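## Task

Slide carrier PC7 into tracks 1-6 of the loading rails far enough that the lamp behind those tracks turns on. The carrier has to finish seated down in those tracks and stay there without the robot holding or pressing it. Then release it and back the gripper away.

## Robot and tools

Robot: one UF850 arm with six revolute joints (waist, shoulder, elbow, forearm roll, wrist pitch, wrist roll) and a two-finger parallel gripper. There is only one arm, so every command is a single row. The carrier starts loose in front of its target tracks with its handle facing the arm's base. Tracks are numbered 1 to 18 on tiles in front of them; track 1 is the leftmost when viewed from the base.

Frames: the scene frame has its origin on the table surface right under the base, +z up, +x forward, +y to the left when facing along +x. The state line reports end_effector_position (metres) and end_effector_quat_wxyz in this frame, plus linear (m/s) and angular (rad/s) velocities. That position is the pinch point between the closed finger pads, roughly 2 cm behind the fingertips; closing pushes the tips about 10 mm further out. Gripper axes: fingers point along its +z, and they open and close along its y. The reported hand position may be somewhat off, more so at long reach.

The row: 7 numbers, each within [-1, 1], ordered dx, dy, dz, rx, ry, rz, opening. The first six are an offset, not a pose: a target expressed in the gripper's own axes relative to the gripper pose shown in the most recent result that reports it (before any such result in a scene, and for later calls inside one reply, relative to where the robot is when the action begins). A value of 1.0 means 0.6 m for dx, dy, dz, and 180 degrees for rotation; rx, ry, rz form one rotation vector. Opening is absolute, not an offset: +1 fully open (0.084 m), -1 closed. All-zero offsets pull the hand back to the reference pose; they are not a pause.

execute_actions takes "actions", a list holding at most one item, plus optional "pictures" (boolean). An empty list just reports the state. An item with "rows" (1 to 15 rows) and "steps" (up to 15, default 15; each step is 1/30 s) runs one row per step, reusing the last row if rows run out. Every row in one action refers to the same reference pose, not to the prior row. An item with only "steps" (up to 300) waits until that many steps have elapsed since the previous result, counting your reply time. A refused call sends nothing.

move takes "target" (one 7-number row, same offset rules) and optional "speed" in m/s from 0.002 to 0.5 (default 0.25; rotation capped at twice that value in rad/s). It drives a straight path lasting 0.5 to 10 s, sets the opening at the start, and does not slow for obstacles. The hand may lag, drift, or overshoot the speed, especially with the arm nearly straight. Its result adds a move: line: done, off_target, moving, held, fault and so on, plus which limits acted (paced = the sent pose was clipped; held = a check blocked some steps, after which motion may jump fast) and the distance left to target.

wait takes "seconds" (0 to 10) and sends nothing new. zoom_image takes "camera" (cam_high or cam_wrist) and "region" [x0, y0, x1, y1] in image pixels, at most 504 by 504; both cameras are 896x504. read_manual returns licence text only. finished_scene takes "scene" (1 or 2); it is final, grades the scene, and gives the next task.

Motion limits: each step, the commanded pose is trimmed to lie within 70 mm and 16 degrees of the measured pose, then damped inverse kinematics follows it, favouring position over orientation. After an action ends the arm continues only to the last trimmed pose, so check where it landed and send the remainder. Joint speed is capped at 3.14 rad/s. "Hand target" in a result shows the pose the controller currently drives toward. "pose unreachable" and HELD mark steps where the clearance check altered or blocked your command (the base mount counts as arm).

Contact: against a firm object the push keeps building toward a cap while the hand falls short of its target; zero offsets don't stop it, pulling back does. Faster motion and targets set deeper past contact hit harder. If a joint's contact torque reaches its load limit (waist 52.8, shoulder 52.8, elbow 44, forearm roll 23.7, wrist pitch 16.7, wrist roll 16.7 N m), the arm backs off, freezes 10 s and drops the rest of the call. Holding loads heats motors: MOTOR HOT appears from 65 °C, and at 80 °C an OVER-TEMPERATURE FAULT brakes the arm.

Gripping: grip_measured is the actual finger opening on the command scale. Commanding clearly below it squeezes; further below squeezes harder, up to roughly 24 N per pad.

The simulation runs while you think. Random tugs or nudges may occur. Avoid knocking anything off the table, hard slams and strong shoves; leave the carrier unsupported, gripper open and withdrawn, before finishing. Cameras: cam_high (fixed, overhead) and cam_wrist (on the hand).

Each tool is called after "Request:" as name(argument=value, ...) on one line, values as JSON.

## Session

Request:
execute_actions(actions=[])

Scene clock: 0.00 s of 6000.00 s.
end_effector_position=(+0.6382, -0.1298, +0.1713) grip_measured=+1.00 end_effector_quat_wxyz=(+0.068, +0.983, -0.130, +0.110) end_effector_velocity=(+0.001, -0.000, +0.000) end_effector_angular_velocity=(+0.000, -0.001, -0.001)
Joint positions: [-0.007 -0.898 -1.24  -1.388 -0.561  1.528  0.084]
Joint velocities: [-0.     0.    -0.001 -0.     0.     0.    -0.   ]
Joint torques (N m, as the arm reports them, + toward a larger angle): no reading
Hand target: +0.638, -0.130, +0.171; +0.068, +0.983, -0.130, +0.110
camera_calibration (this result's frames):
cam_wrist: T_world_to_cam=[[-0.258425, -0.959523, 0.111949, 0.0597085], [-0.947521, 0.229189, -0.22288, 0.737721], [0.188201, -0.163672, -0.968397, 0.156504], [0, 0, 0, 1]] pos_world=[0.684982, -0.0861708, 0.309297]

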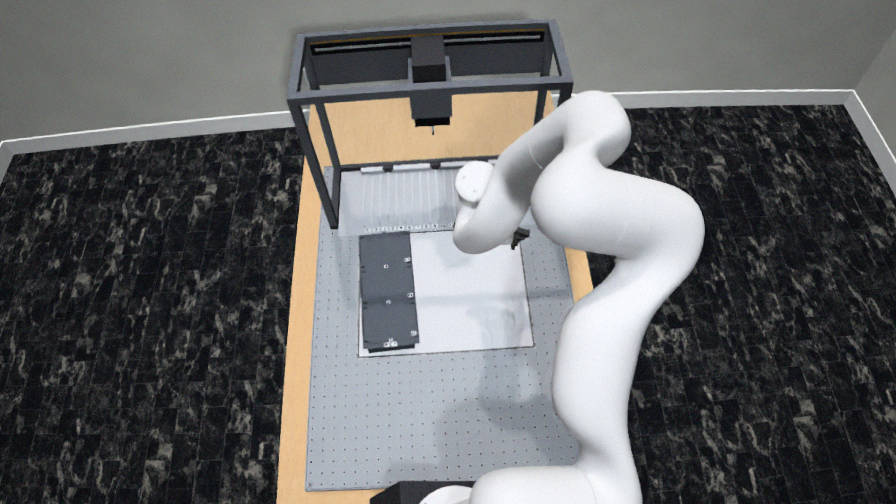

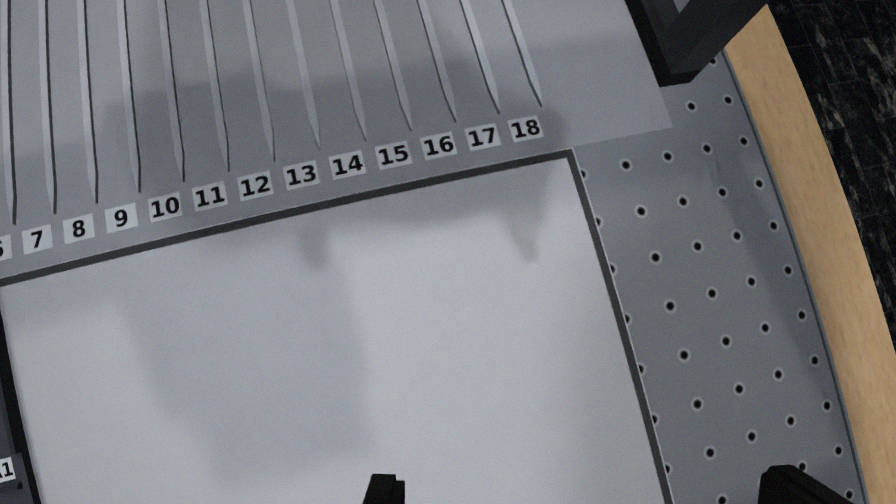

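Request:
zoom_image(camera="cam_high", region=[320, 150, 470, 370])

Request:
zoom_image(camera="cam_high", region=[345, 205, 435, 265])

Request:
zoom_image(camera="cam_high", region=[345, 310, 435, 370])

Region (320, 150, 470, 370) of cam_high's 896x504 image, scaled by 2.291, with more detail than that image has; it fills the left 344 columns of this view, and the rest is white.

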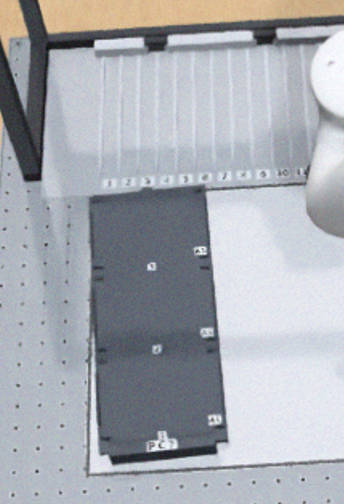

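Region (345, 205, 435, 265) of cam_high's 896x504 image, scaled by 5.600, with more detail than that image has.

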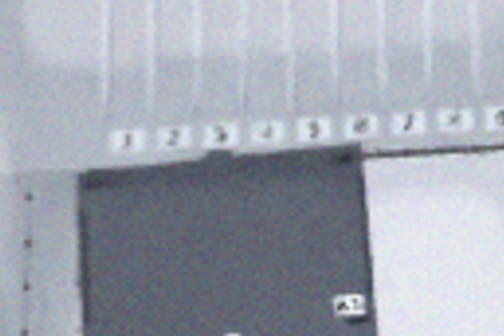

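Region (345, 310, 435, 370) of cam_high's 896x504 image, scaled by 5.600, with more detail than that image has.

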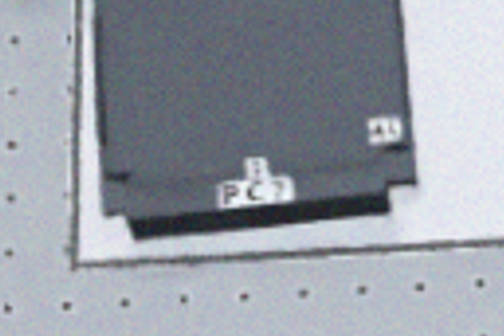

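Request:
move(target=[-0.0948, -0.2827, -0.1721, 0.0941, -0.01962, -0.59654, -0.1], speed=0.4)

Scene clock: 71.80 s of 6000.00 s.
end_effector_position=(+0.6100, +0.0632, +0.2406) grip_measured=-0.11 end_effector_quat_wxyz=(-0.000, +0.689, +0.725, +0.000) end_effector_velocity=(-0.000, +0.002, +0.000) end_effector_angular_velocity=(+0.000, +0.008, +0.015)
Joint positions: [ 0.265 -0.952 -1.393 -0.642 -0.659 -0.78   0.039]
Joint velocities: [ 0.002 -0.004 -0.008  0.014 -0.009 -0.024 -0.   ]
Joint torques (N m, as the arm reports them, + toward a larger angle): [  9.49  48.86 -20.03   1.45   0.34   0.53]
Hand target: +0.610, +0.063, +0.241; -0.001, +0.688, +0.725, +0.000
Off the commanded pose: 0.001 m, 0 deg.
After step 90, 65.83 s passed at rest.
move: done
camera_calibration (this result's frames):
cam_wrist: T_world_to_cam=[[0.997872, 0.0651161, 0.00330328, -0.575092], [0.0650846, -0.99784, 0.00889418, 0.0863028], [0.0038753, -0.00866026, -0.999955, 0.370721], [0, 0, 0, 1]] pos_world=[0.566815, 0.126775, 0.371837]

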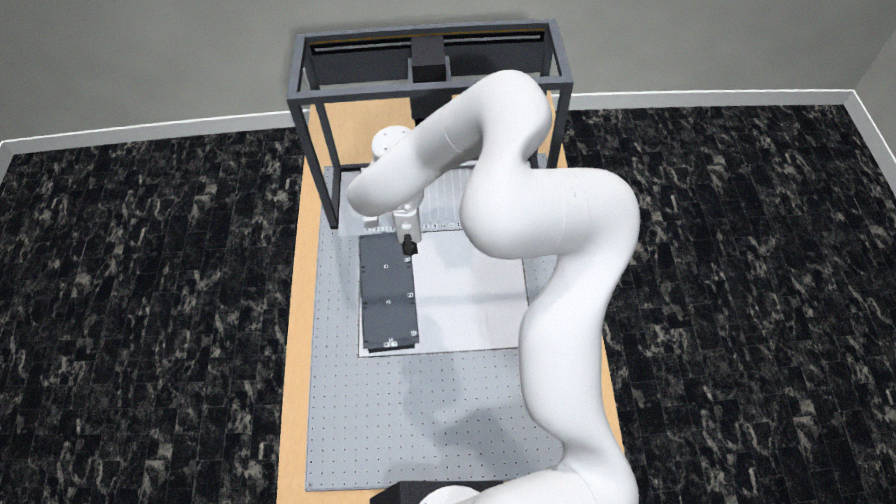

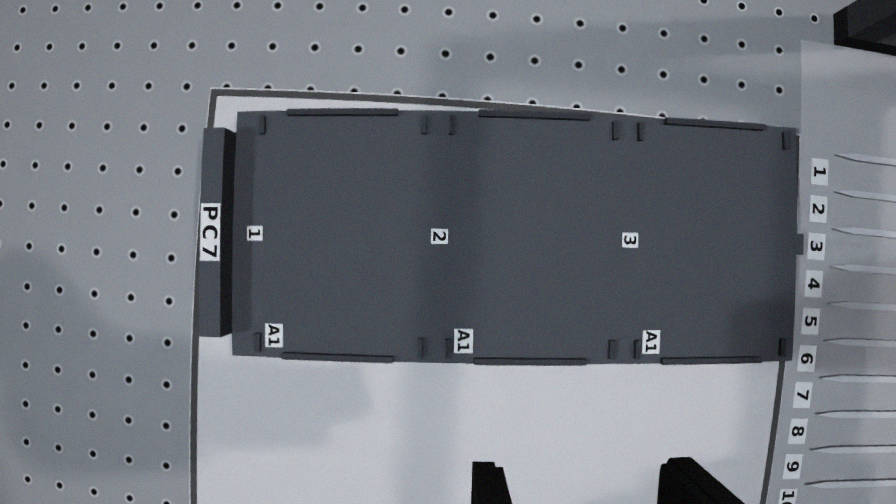

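An excellent overview. Zooming for measurements.

Request:
zoom_image(camera="cam_wrist", region=[756, 110, 896, 270])

Request:
zoom_image(camera="cam_wrist", region=[756, 230, 896, 400])

Request:
zoom_image(camera="cam_wrist", region=[170, 70, 330, 230])

Request:
zoom_image(camera="cam_wrist", region=[170, 200, 330, 380])

Request:
zoom_image(camera="cam_wrist", region=[330, 0, 670, 260])

Region (756, 110, 896, 270) of cam_wrist's 896x504 image, scaled by 3.150, with more detail than that image has; it fills the left 441 columns of this view, and the rest is white.

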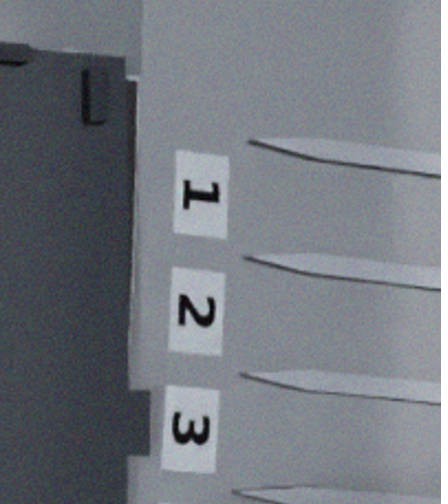

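Region (756, 230, 896, 400) of cam_wrist's 896x504 image, scaled by 2.965, with more detail than that image has; it fills the left 415 columns of this view, and the rest is white.

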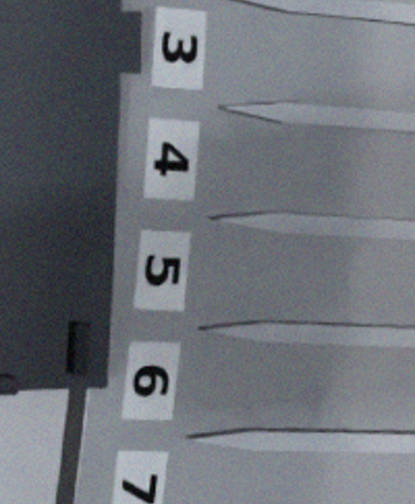

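Region (170, 70, 330, 230) of cam_wrist's 896x504 image, scaled by 3.150, with more detail than that image has.

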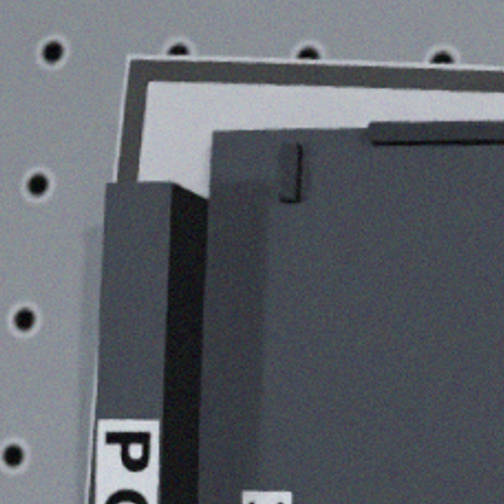

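Region (170, 200, 330, 380) of cam_wrist's 896x504 image, scaled by 2.800, with more detail than that image has.

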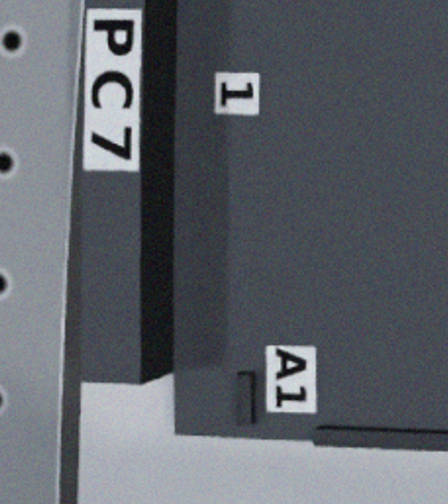

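Region (330, 0, 670, 260) of cam_wrist's 896x504 image, scaled by 1.482, with more detail than that image has; it fills the top 385 rows of this view, and the rest is white.

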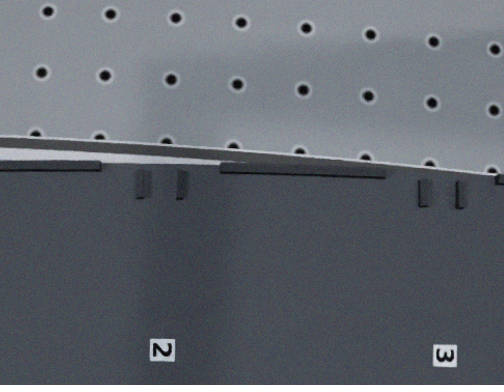

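Request:
move(target=[0.12318, -0.26682, 0.25933, 0, 0, 0.0016, -0.1], speed=0.3)

Request:
move(target=[0, 0, 0.0483, 0, 0, 0, -0.1], speed=0.06)

Request:
execute_actions(actions=[{"rows": [[0,0,0,0,0,0,-0.22],[0,0,0,0,0,0,-0.34],[0,0,0,0,0,0,-0.44],[0,0,0,0,0,0,-0.52],[0,0,0,0,0,0,-0.57],[0,0,0,0,0,0,-0.61],[0,0,0,0,0,0,-0.64],[0,0,0,0,0,0,-0.67],[0,0,0,0,0,0,-0.70],[0,0,0,0,0,0,-0.73],[0,0,0,0,0,0,-0.77],[0,0,0,0,0,0,-0.82],[0,0,0,0,0,0,-0.88],[0,0,0,0,0,0,-0.94],[0,0,0,0,0,0,-1.0]], "steps": 15}])

Request:
move(target=[0.01067, -0.00833, -0.0007, 0, 0, 0.01687, -1.0], speed=0.03)

Request:
move(target=[0, 0.0367, -0.0005, 0, 0, 0, -1.0], speed=0.03)

Scene clock: 160.73 s of 6000.00 s.
end_effector_position=(+0.4470, +0.1303, +0.0855) grip_measured=-0.11 end_effector_quat_wxyz=(-0.001, +0.690, +0.724, +0.001) end_effector_velocity=(-0.001, +0.001, -0.002) end_effector_angular_velocity=(-0.000, -0.020, -0.003)
Joint positions: [ 0.364 -1.124 -1.079 -1.295 -0.376  0.071  0.039]
Joint velocities: [ 0.004 -0.001  0.012 -0.081  0.001  0.087 -0.   ]
Joint torques (N m, as the arm reports them, + toward a larger angle): [  6.83  44.53 -11.29   2.1    0.32   0.35]
Hand target: +0.447, +0.130, +0.085; -0.000, +0.690, +0.724, +0.001
Off the commanded pose: 0.002 m, 0 deg.
After step 90, 84.47 s passed at rest.
move: done
camera_calibration (this result's frames):
cam_wrist: T_world_to_cam=[[0.99815, 0.0607349, 0.00278774, -0.415754], [0.0607128, -0.998128, 0.00741046, 0.167362], [0.00323259, -0.0072275, -0.999969, 0.216979], [0, 0, 0, 1]] pos_world=[0.404123, 0.193868, 0.21689]

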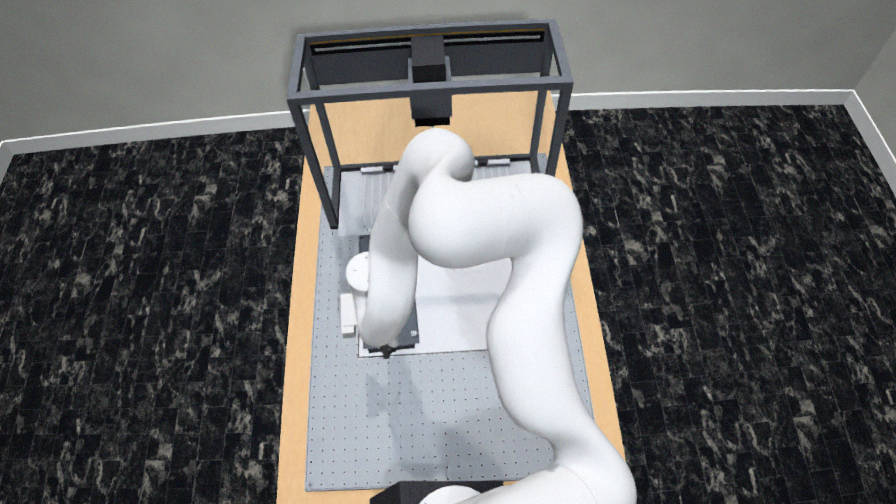

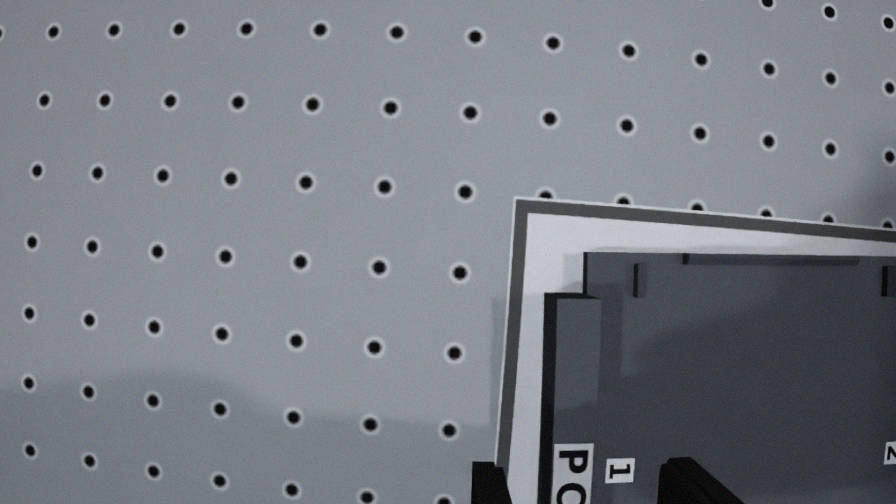

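Scene clock: 161.60 s of 6000.00 s.
end_effector_position=(+0.4470, +0.1304, +0.0568) grip_measured=-0.11 end_effector_quat_wxyz=(-0.001, +0.690, +0.724, +0.001) end_effector_velocity=(+0.000, +0.000, -0.002) end_effector_angular_velocity=(+0.001, -0.002, -0.000)
Joint positions: [ 0.343 -1.188 -1.11  -1.397 -0.37   0.158  0.039]
Joint velocities: [-0.001 -0.005 -0.003 -0.014  0.001  0.013 -0.   ]
Joint torques (N m, as the arm reports them, + toward a larger angle): [  6.6   44.98 -10.76   1.48   0.43   0.52]
Hand target: +0.447, +0.130, +0.057; -0.001, +0.690, +0.724, +0.001
Off the commanded pose: 0.000 m, 0 deg.
move: done
camera_calibration (this result's frames):
cam_wrist: T_world_to_cam=[[0.998152, 0.0606933, 0.00295731, -0.415702], [0.0606701, -0.998131, 0.00737554, 0.167722], [0.00339943, -0.00718249, -0.999968, 0.188201], [0, 0, 0, 1]] pos_world=[0.404118, 0.193991, 0.188188]

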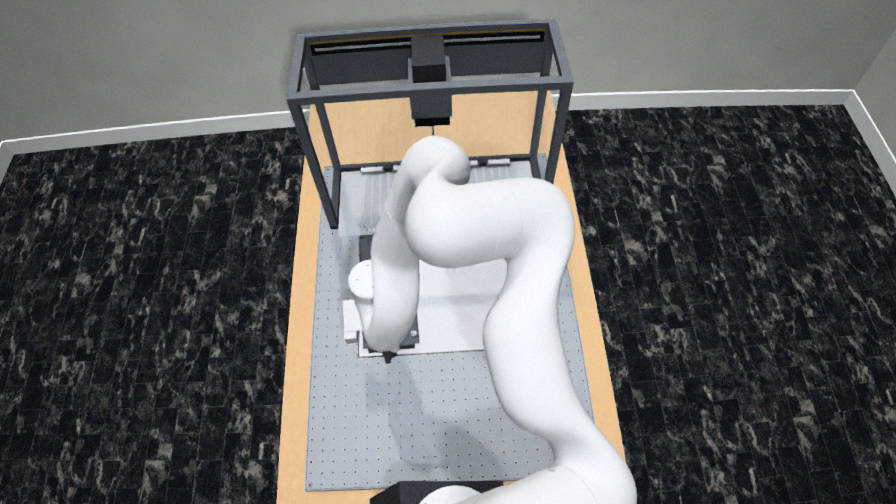

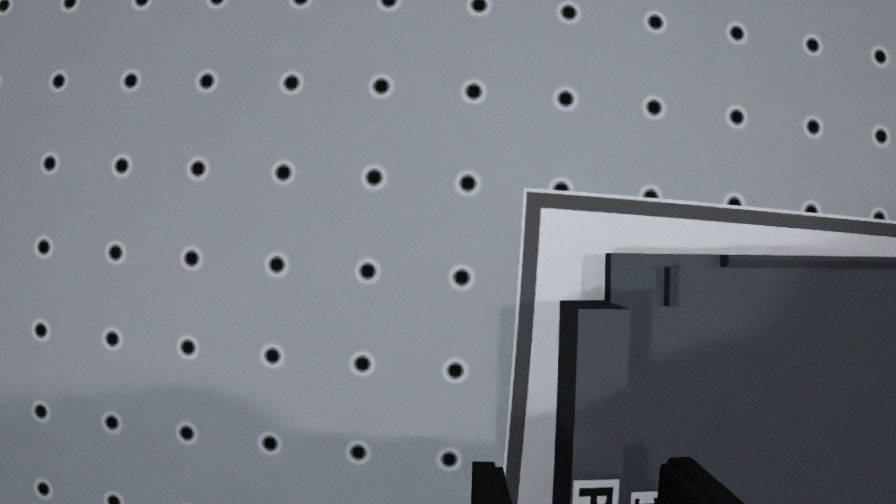

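Scene clock: 162.10 s of 6000.00 s.
end_effector_position=(+0.4472, +0.1304, +0.0569) grip_measured=-0.74 end_effector_quat_wxyz=(-0.001, +0.690, +0.724, +0.001) end_effector_velocity=(-0.001, +0.000, -0.000) end_effector_angular_velocity=(-0.000, +0.001, +0.000)
Joint positions: [ 0.343 -1.188 -1.111 -1.397 -0.37   0.158  0.011]
Joint velocities: [ 0.001  0.     0.001  0.001  0.    -0.     0.   ]
Joint torques (N m, as the arm reports them, + toward a larger angle): [ 8.39 43.64 -8.41  1.93  0.54  0.53]
Hand target: +0.447, +0.130, +0.057; -0.001, +0.690, +0.724, +0.001
Off the commanded pose: 0.000 m, 0 deg.
Steps of this call (steps 1 to 15: all 15 steps of this action). Readings (end_effector_position):
1: (+0.4470, +0.1304, +0.0568)
2: (+0.4470, +0.1304, +0.0567)
4: (+0.4470, +0.1304, +0.0568)
8: (+0.4472, +0.1304, +0.0569)
15: the state above
camera_calibration (this result's frames):
cam_wrist: T_world_to_cam=[[0.998151, 0.0606958, 0.00328708, -0.415936], [0.0606703, -0.998131, 0.00736652, 0.167726], [0.00372805, -0.00715347, -0.999967, 0.188117], [0, 0, 0, 1]] pos_world=[0.40429, 0.194004, 0.188243]

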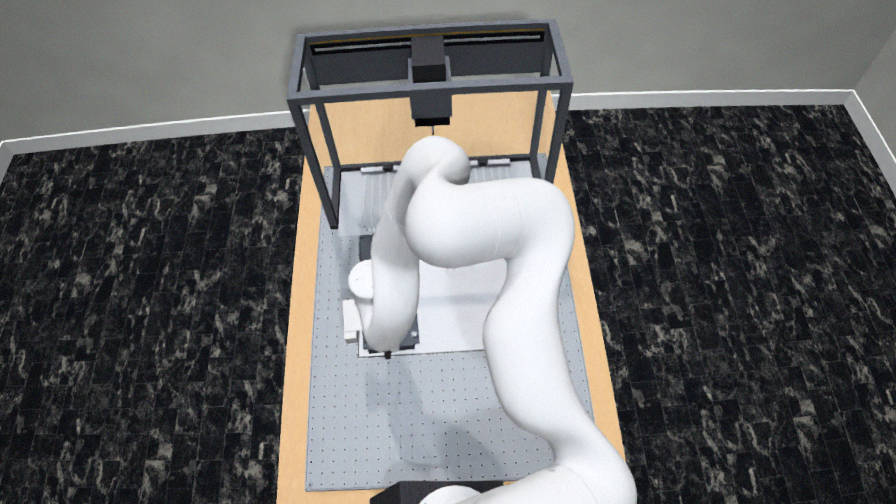

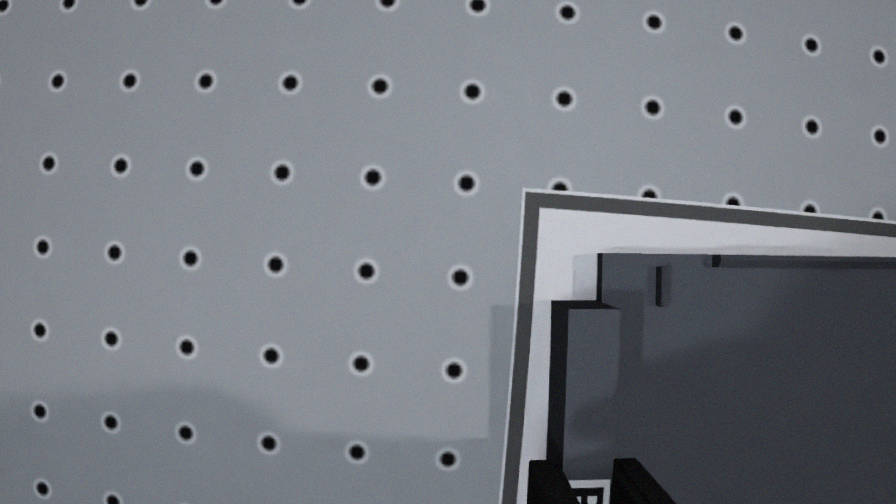

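Scene clock: 163.43 s of 6000.00 s.
end_effector_position=(+0.4418, +0.1366, +0.0573) grip_measured=-0.74 end_effector_quat_wxyz=(-0.001, +0.709, +0.705, +0.001) end_effector_velocity=(-0.001, +0.001, -0.000) end_effector_angular_velocity=(+0.000, -0.001, -0.011)
Joint positions: [ 0.359 -1.191 -1.106 -1.399 -0.367  0.229  0.011]
Joint velocities: [ 0.002 -0.001  0.001 -0.005  0.     0.017  0.   ]
Joint torques (N m, as the arm reports them, + toward a larger angle): [  7.78  47.63 -10.3    2.03   0.     0.83]
Hand target: +0.442, +0.137, +0.057; -0.001, +0.709, +0.705, +0.001
Off the commanded pose: 0.000 m, 0 deg.
move: done
camera_calibration (this result's frames):
cam_wrist: T_world_to_cam=[[0.999957, 0.00883413, 0.0028008, -0.404673], [0.00881371, -0.999935, 0.00721948, 0.197345], [0.0028644, -0.00719449, -0.99997, 0.189008], [0, 0, 0, 1]] pos_world=[0.402375, 0.202267, 0.188711]

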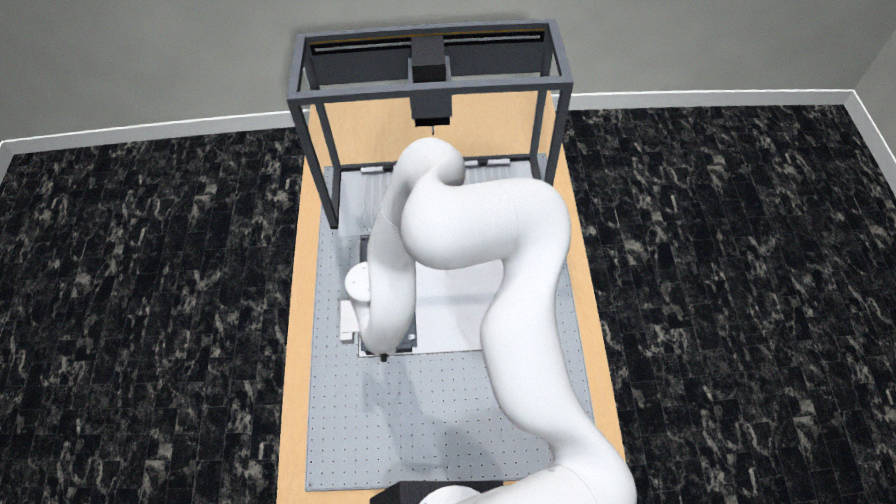

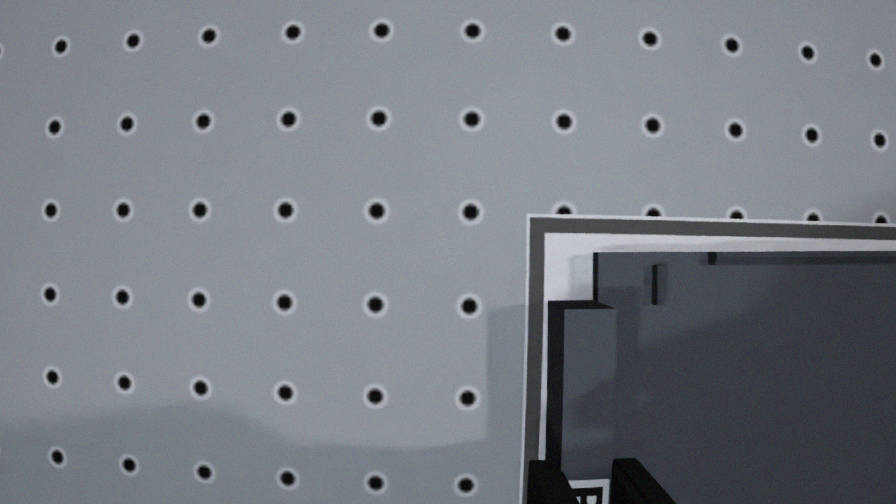

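Scene clock: 164.50 s of 6000.00 s.
end_effector_position=(+0.4636, +0.1363, +0.0575) grip_measured=-0.74 end_effector_quat_wxyz=(-0.001, +0.709, +0.705, +0.001) end_effector_velocity=(+0.002, -0.000, -0.000) end_effector_angular_velocity=(+0.000, +0.002, -0.001)
Joint positions: [ 0.342 -1.204 -1.162 -1.31  -0.378  0.116  0.011]
Joint velocities: [-0.002 -0.002 -0.006  0.014 -0.001 -0.016  0.   ]
Joint torques (N m, as the arm reports them, + toward a larger angle): [  8.4   50.25 -13.72   1.16   0.32   0.46]
Hand target: +0.464, +0.136, +0.058; -0.001, +0.709, +0.705, +0.001
Off the commanded pose: 0.000 m, 0 deg.
move: done
camera_calibration (this result's frames):
cam_wrist: T_world_to_cam=[[0.999958, 0.00877693, 0.00272919, -0.426396], [0.00875625, -0.999934, 0.00749916, 0.19688], [0.00279483, -0.00747494, -0.999968, 0.189226], [0, 0, 0, 1]] pos_world=[0.424125, 0.202024, 0.188908]

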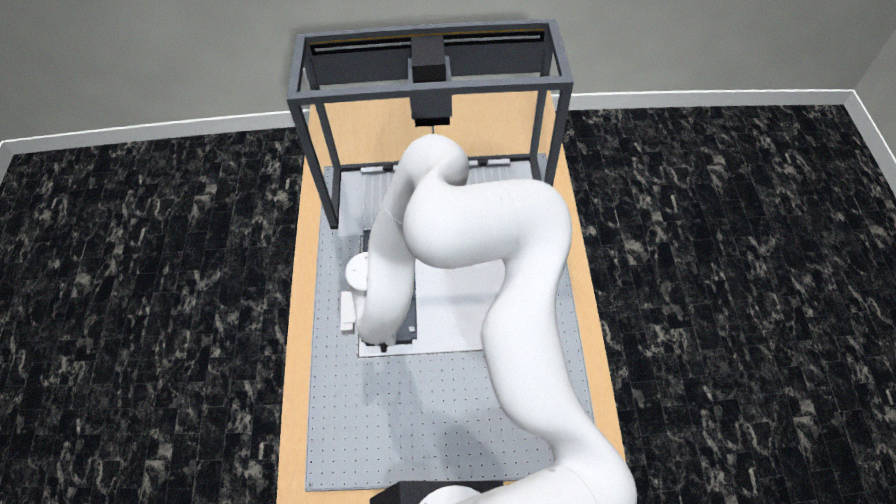

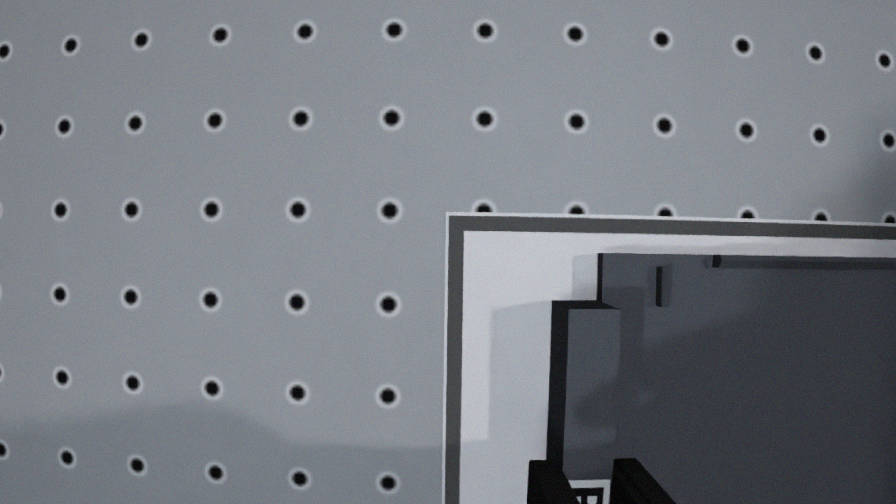

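All went smoothly with light forces. Checking the alignment against the tray border.

Request:
zoom_image(camera="cam_wrist", region=[580, 200, 740, 290])

Request:
zoom_image(camera="cam_wrist", region=[736, 200, 896, 290])

Request:
zoom_image(camera="cam_wrist", region=[430, 200, 590, 290])

Request:
zoom_image(camera="cam_high", region=[335, 190, 415, 260])

Region (580, 200, 740, 290) of cam_wrist's 896x504 image, scaled by 3.150, with more detail than that image has; it fills the top 284 rows of this view, and the rest is white.

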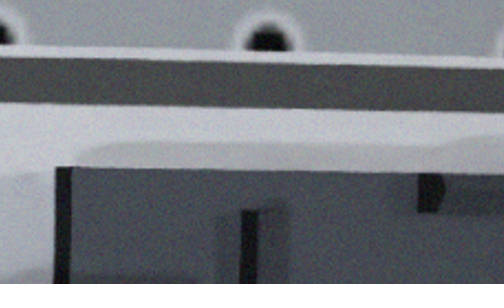

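Region (736, 200, 896, 290) of cam_wrist's 896x504 image, scaled by 3.150, with more detail than that image has; it fills the top 284 rows of this view, and the rest is white.

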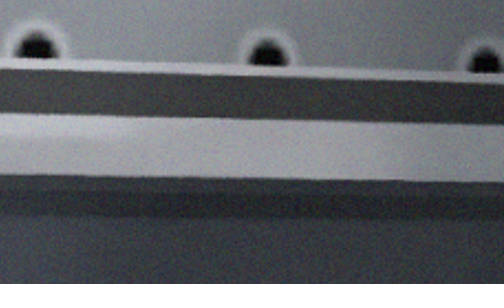

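Region (430, 200, 590, 290) of cam_wrist's 896x504 image, scaled by 3.150, with more detail than that image has; it fills the top 284 rows of this view, and the rest is white.

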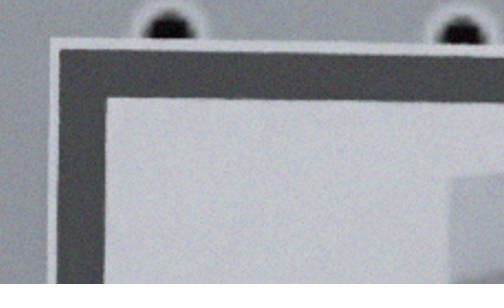

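Region (335, 190, 415, 260) of cam_high's 896x504 image, scaled by 6.300, with more detail than that image has; it fills the top 441 rows of this view, and the rest is white.

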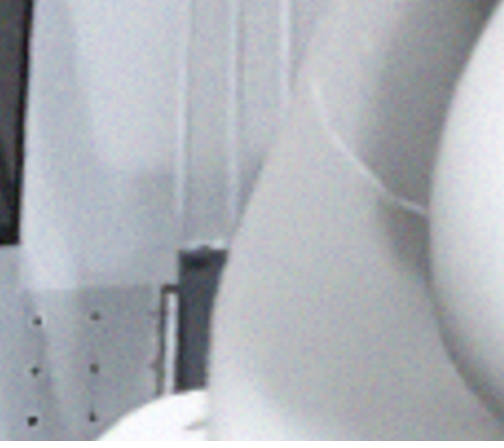

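Request:
move(target=[0.0003, 0.0583, -0.0006, 0, 0, 0, -1.0], speed=0.03)

Request:
move(target=[0, 0.0035, 0.005, 0, 0, 0, -0.58], speed=0.01)

Scene clock: 222.77 s of 6000.00 s.
end_effector_position=(+0.4982, +0.1360, +0.0578) grip_measured=-0.74 end_effector_quat_wxyz=(-0.001, +0.709, +0.705, +0.000) end_effector_velocity=(+0.002, -0.000, -0.000) end_effector_angular_velocity=(-0.000, +0.001, +0.000)
Joint positions: [ 0.319 -1.23  -1.256 -1.176 -0.4   -0.054  0.011]
Joint velocities: [-0.001 -0.002 -0.006  0.01  -0.002 -0.012 -0.   ]
Joint torques (N m, as the arm reports them, + toward a larger angle): [  9.26  51.81 -14.96   1.3    0.43   0.49]
Hand target: +0.498, +0.136, +0.058; -0.001, +0.709, +0.705, +0.000
Off the commanded pose: 0.000 m, 0 deg.
After step 90, 53.77 s passed at rest.
move: done
camera_calibration (this result's frames):
cam_wrist: T_world_to_cam=[[0.999958, 0.00875865, 0.00251347, -0.461042], [0.00873866, -0.999931, 0.00785806, 0.196337], [0.00258212, -0.00783577, -0.999966, 0.189524], [0, 0, 0, 1]] pos_world=[0.458818, 0.201847, 0.189134]

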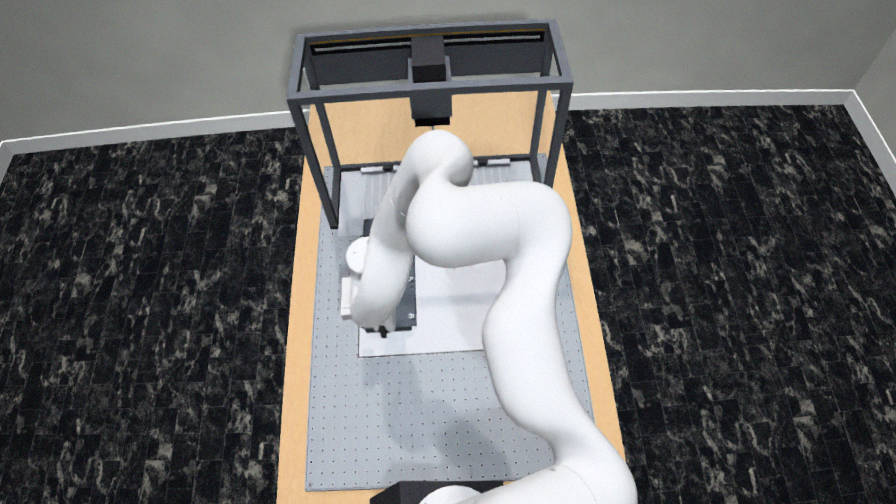

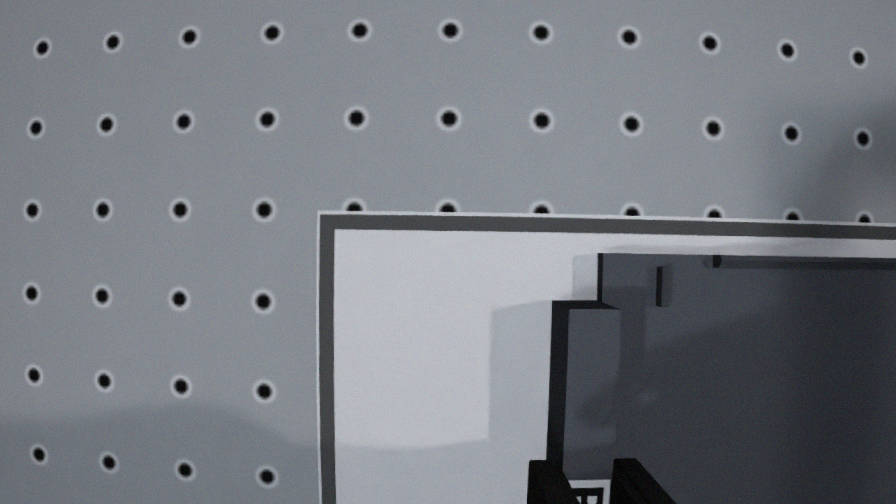

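Scene clock: 223.47 s of 6000.00 s.
end_effector_position=(+0.5003, +0.1360, +0.0549) grip_measured=-0.60 end_effector_quat_wxyz=(-0.001, +0.709, +0.705, +0.000) end_effector_velocity=(-0.000, -0.001, -0.001) end_effector_angular_velocity=(-0.000, +0.002, +0.000)
Joint positions: [ 0.315 -1.238 -1.265 -1.176 -0.401 -0.057  0.018]
Joint velocities: [-0.002 -0.002 -0.001  0.001 -0.    -0.003 -0.   ]
Joint torques (N m, as the arm reports them, + toward a larger angle): [  8.69  47.82 -12.6    1.43   0.37   0.44]
Hand target: +0.500, +0.136, +0.055; -0.001, +0.709, +0.705, +0.000
Off the commanded pose: 0.000 m, 0 deg.
move: done
camera_calibration (this result's frames):
cam_wrist: T_world_to_cam=[[0.999959, 0.00874855, 0.00253592, -0.463064], [0.00872835, -0.999931, 0.00787021, 0.196333], [0.0026046, -0.00784775, -0.999966, 0.186602], [0, 0, 0, 1]] pos_world=[0.460845, 0.201835, 0.186225]

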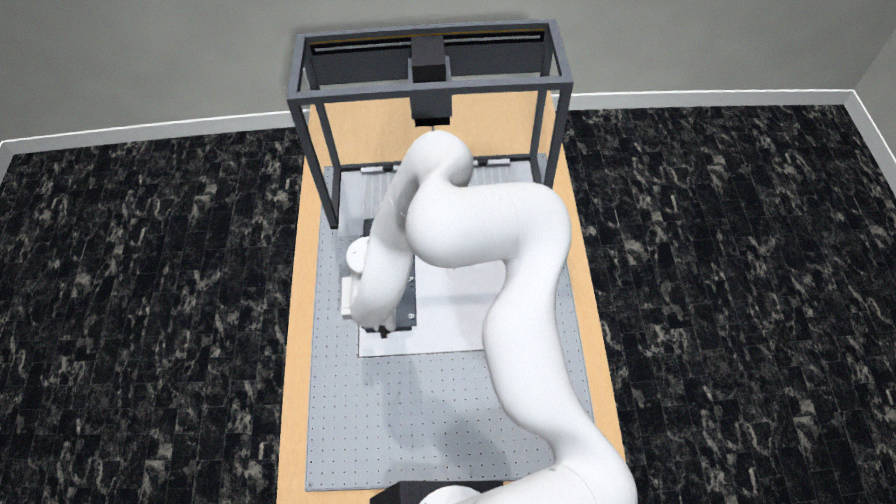

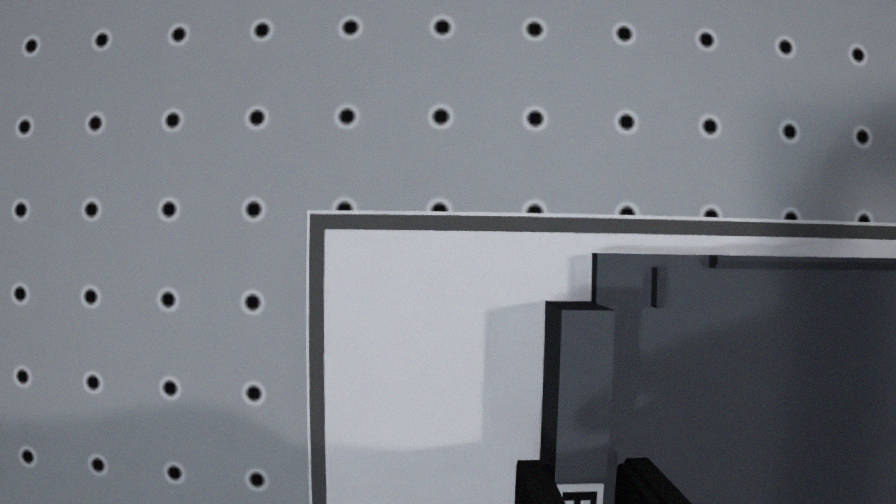

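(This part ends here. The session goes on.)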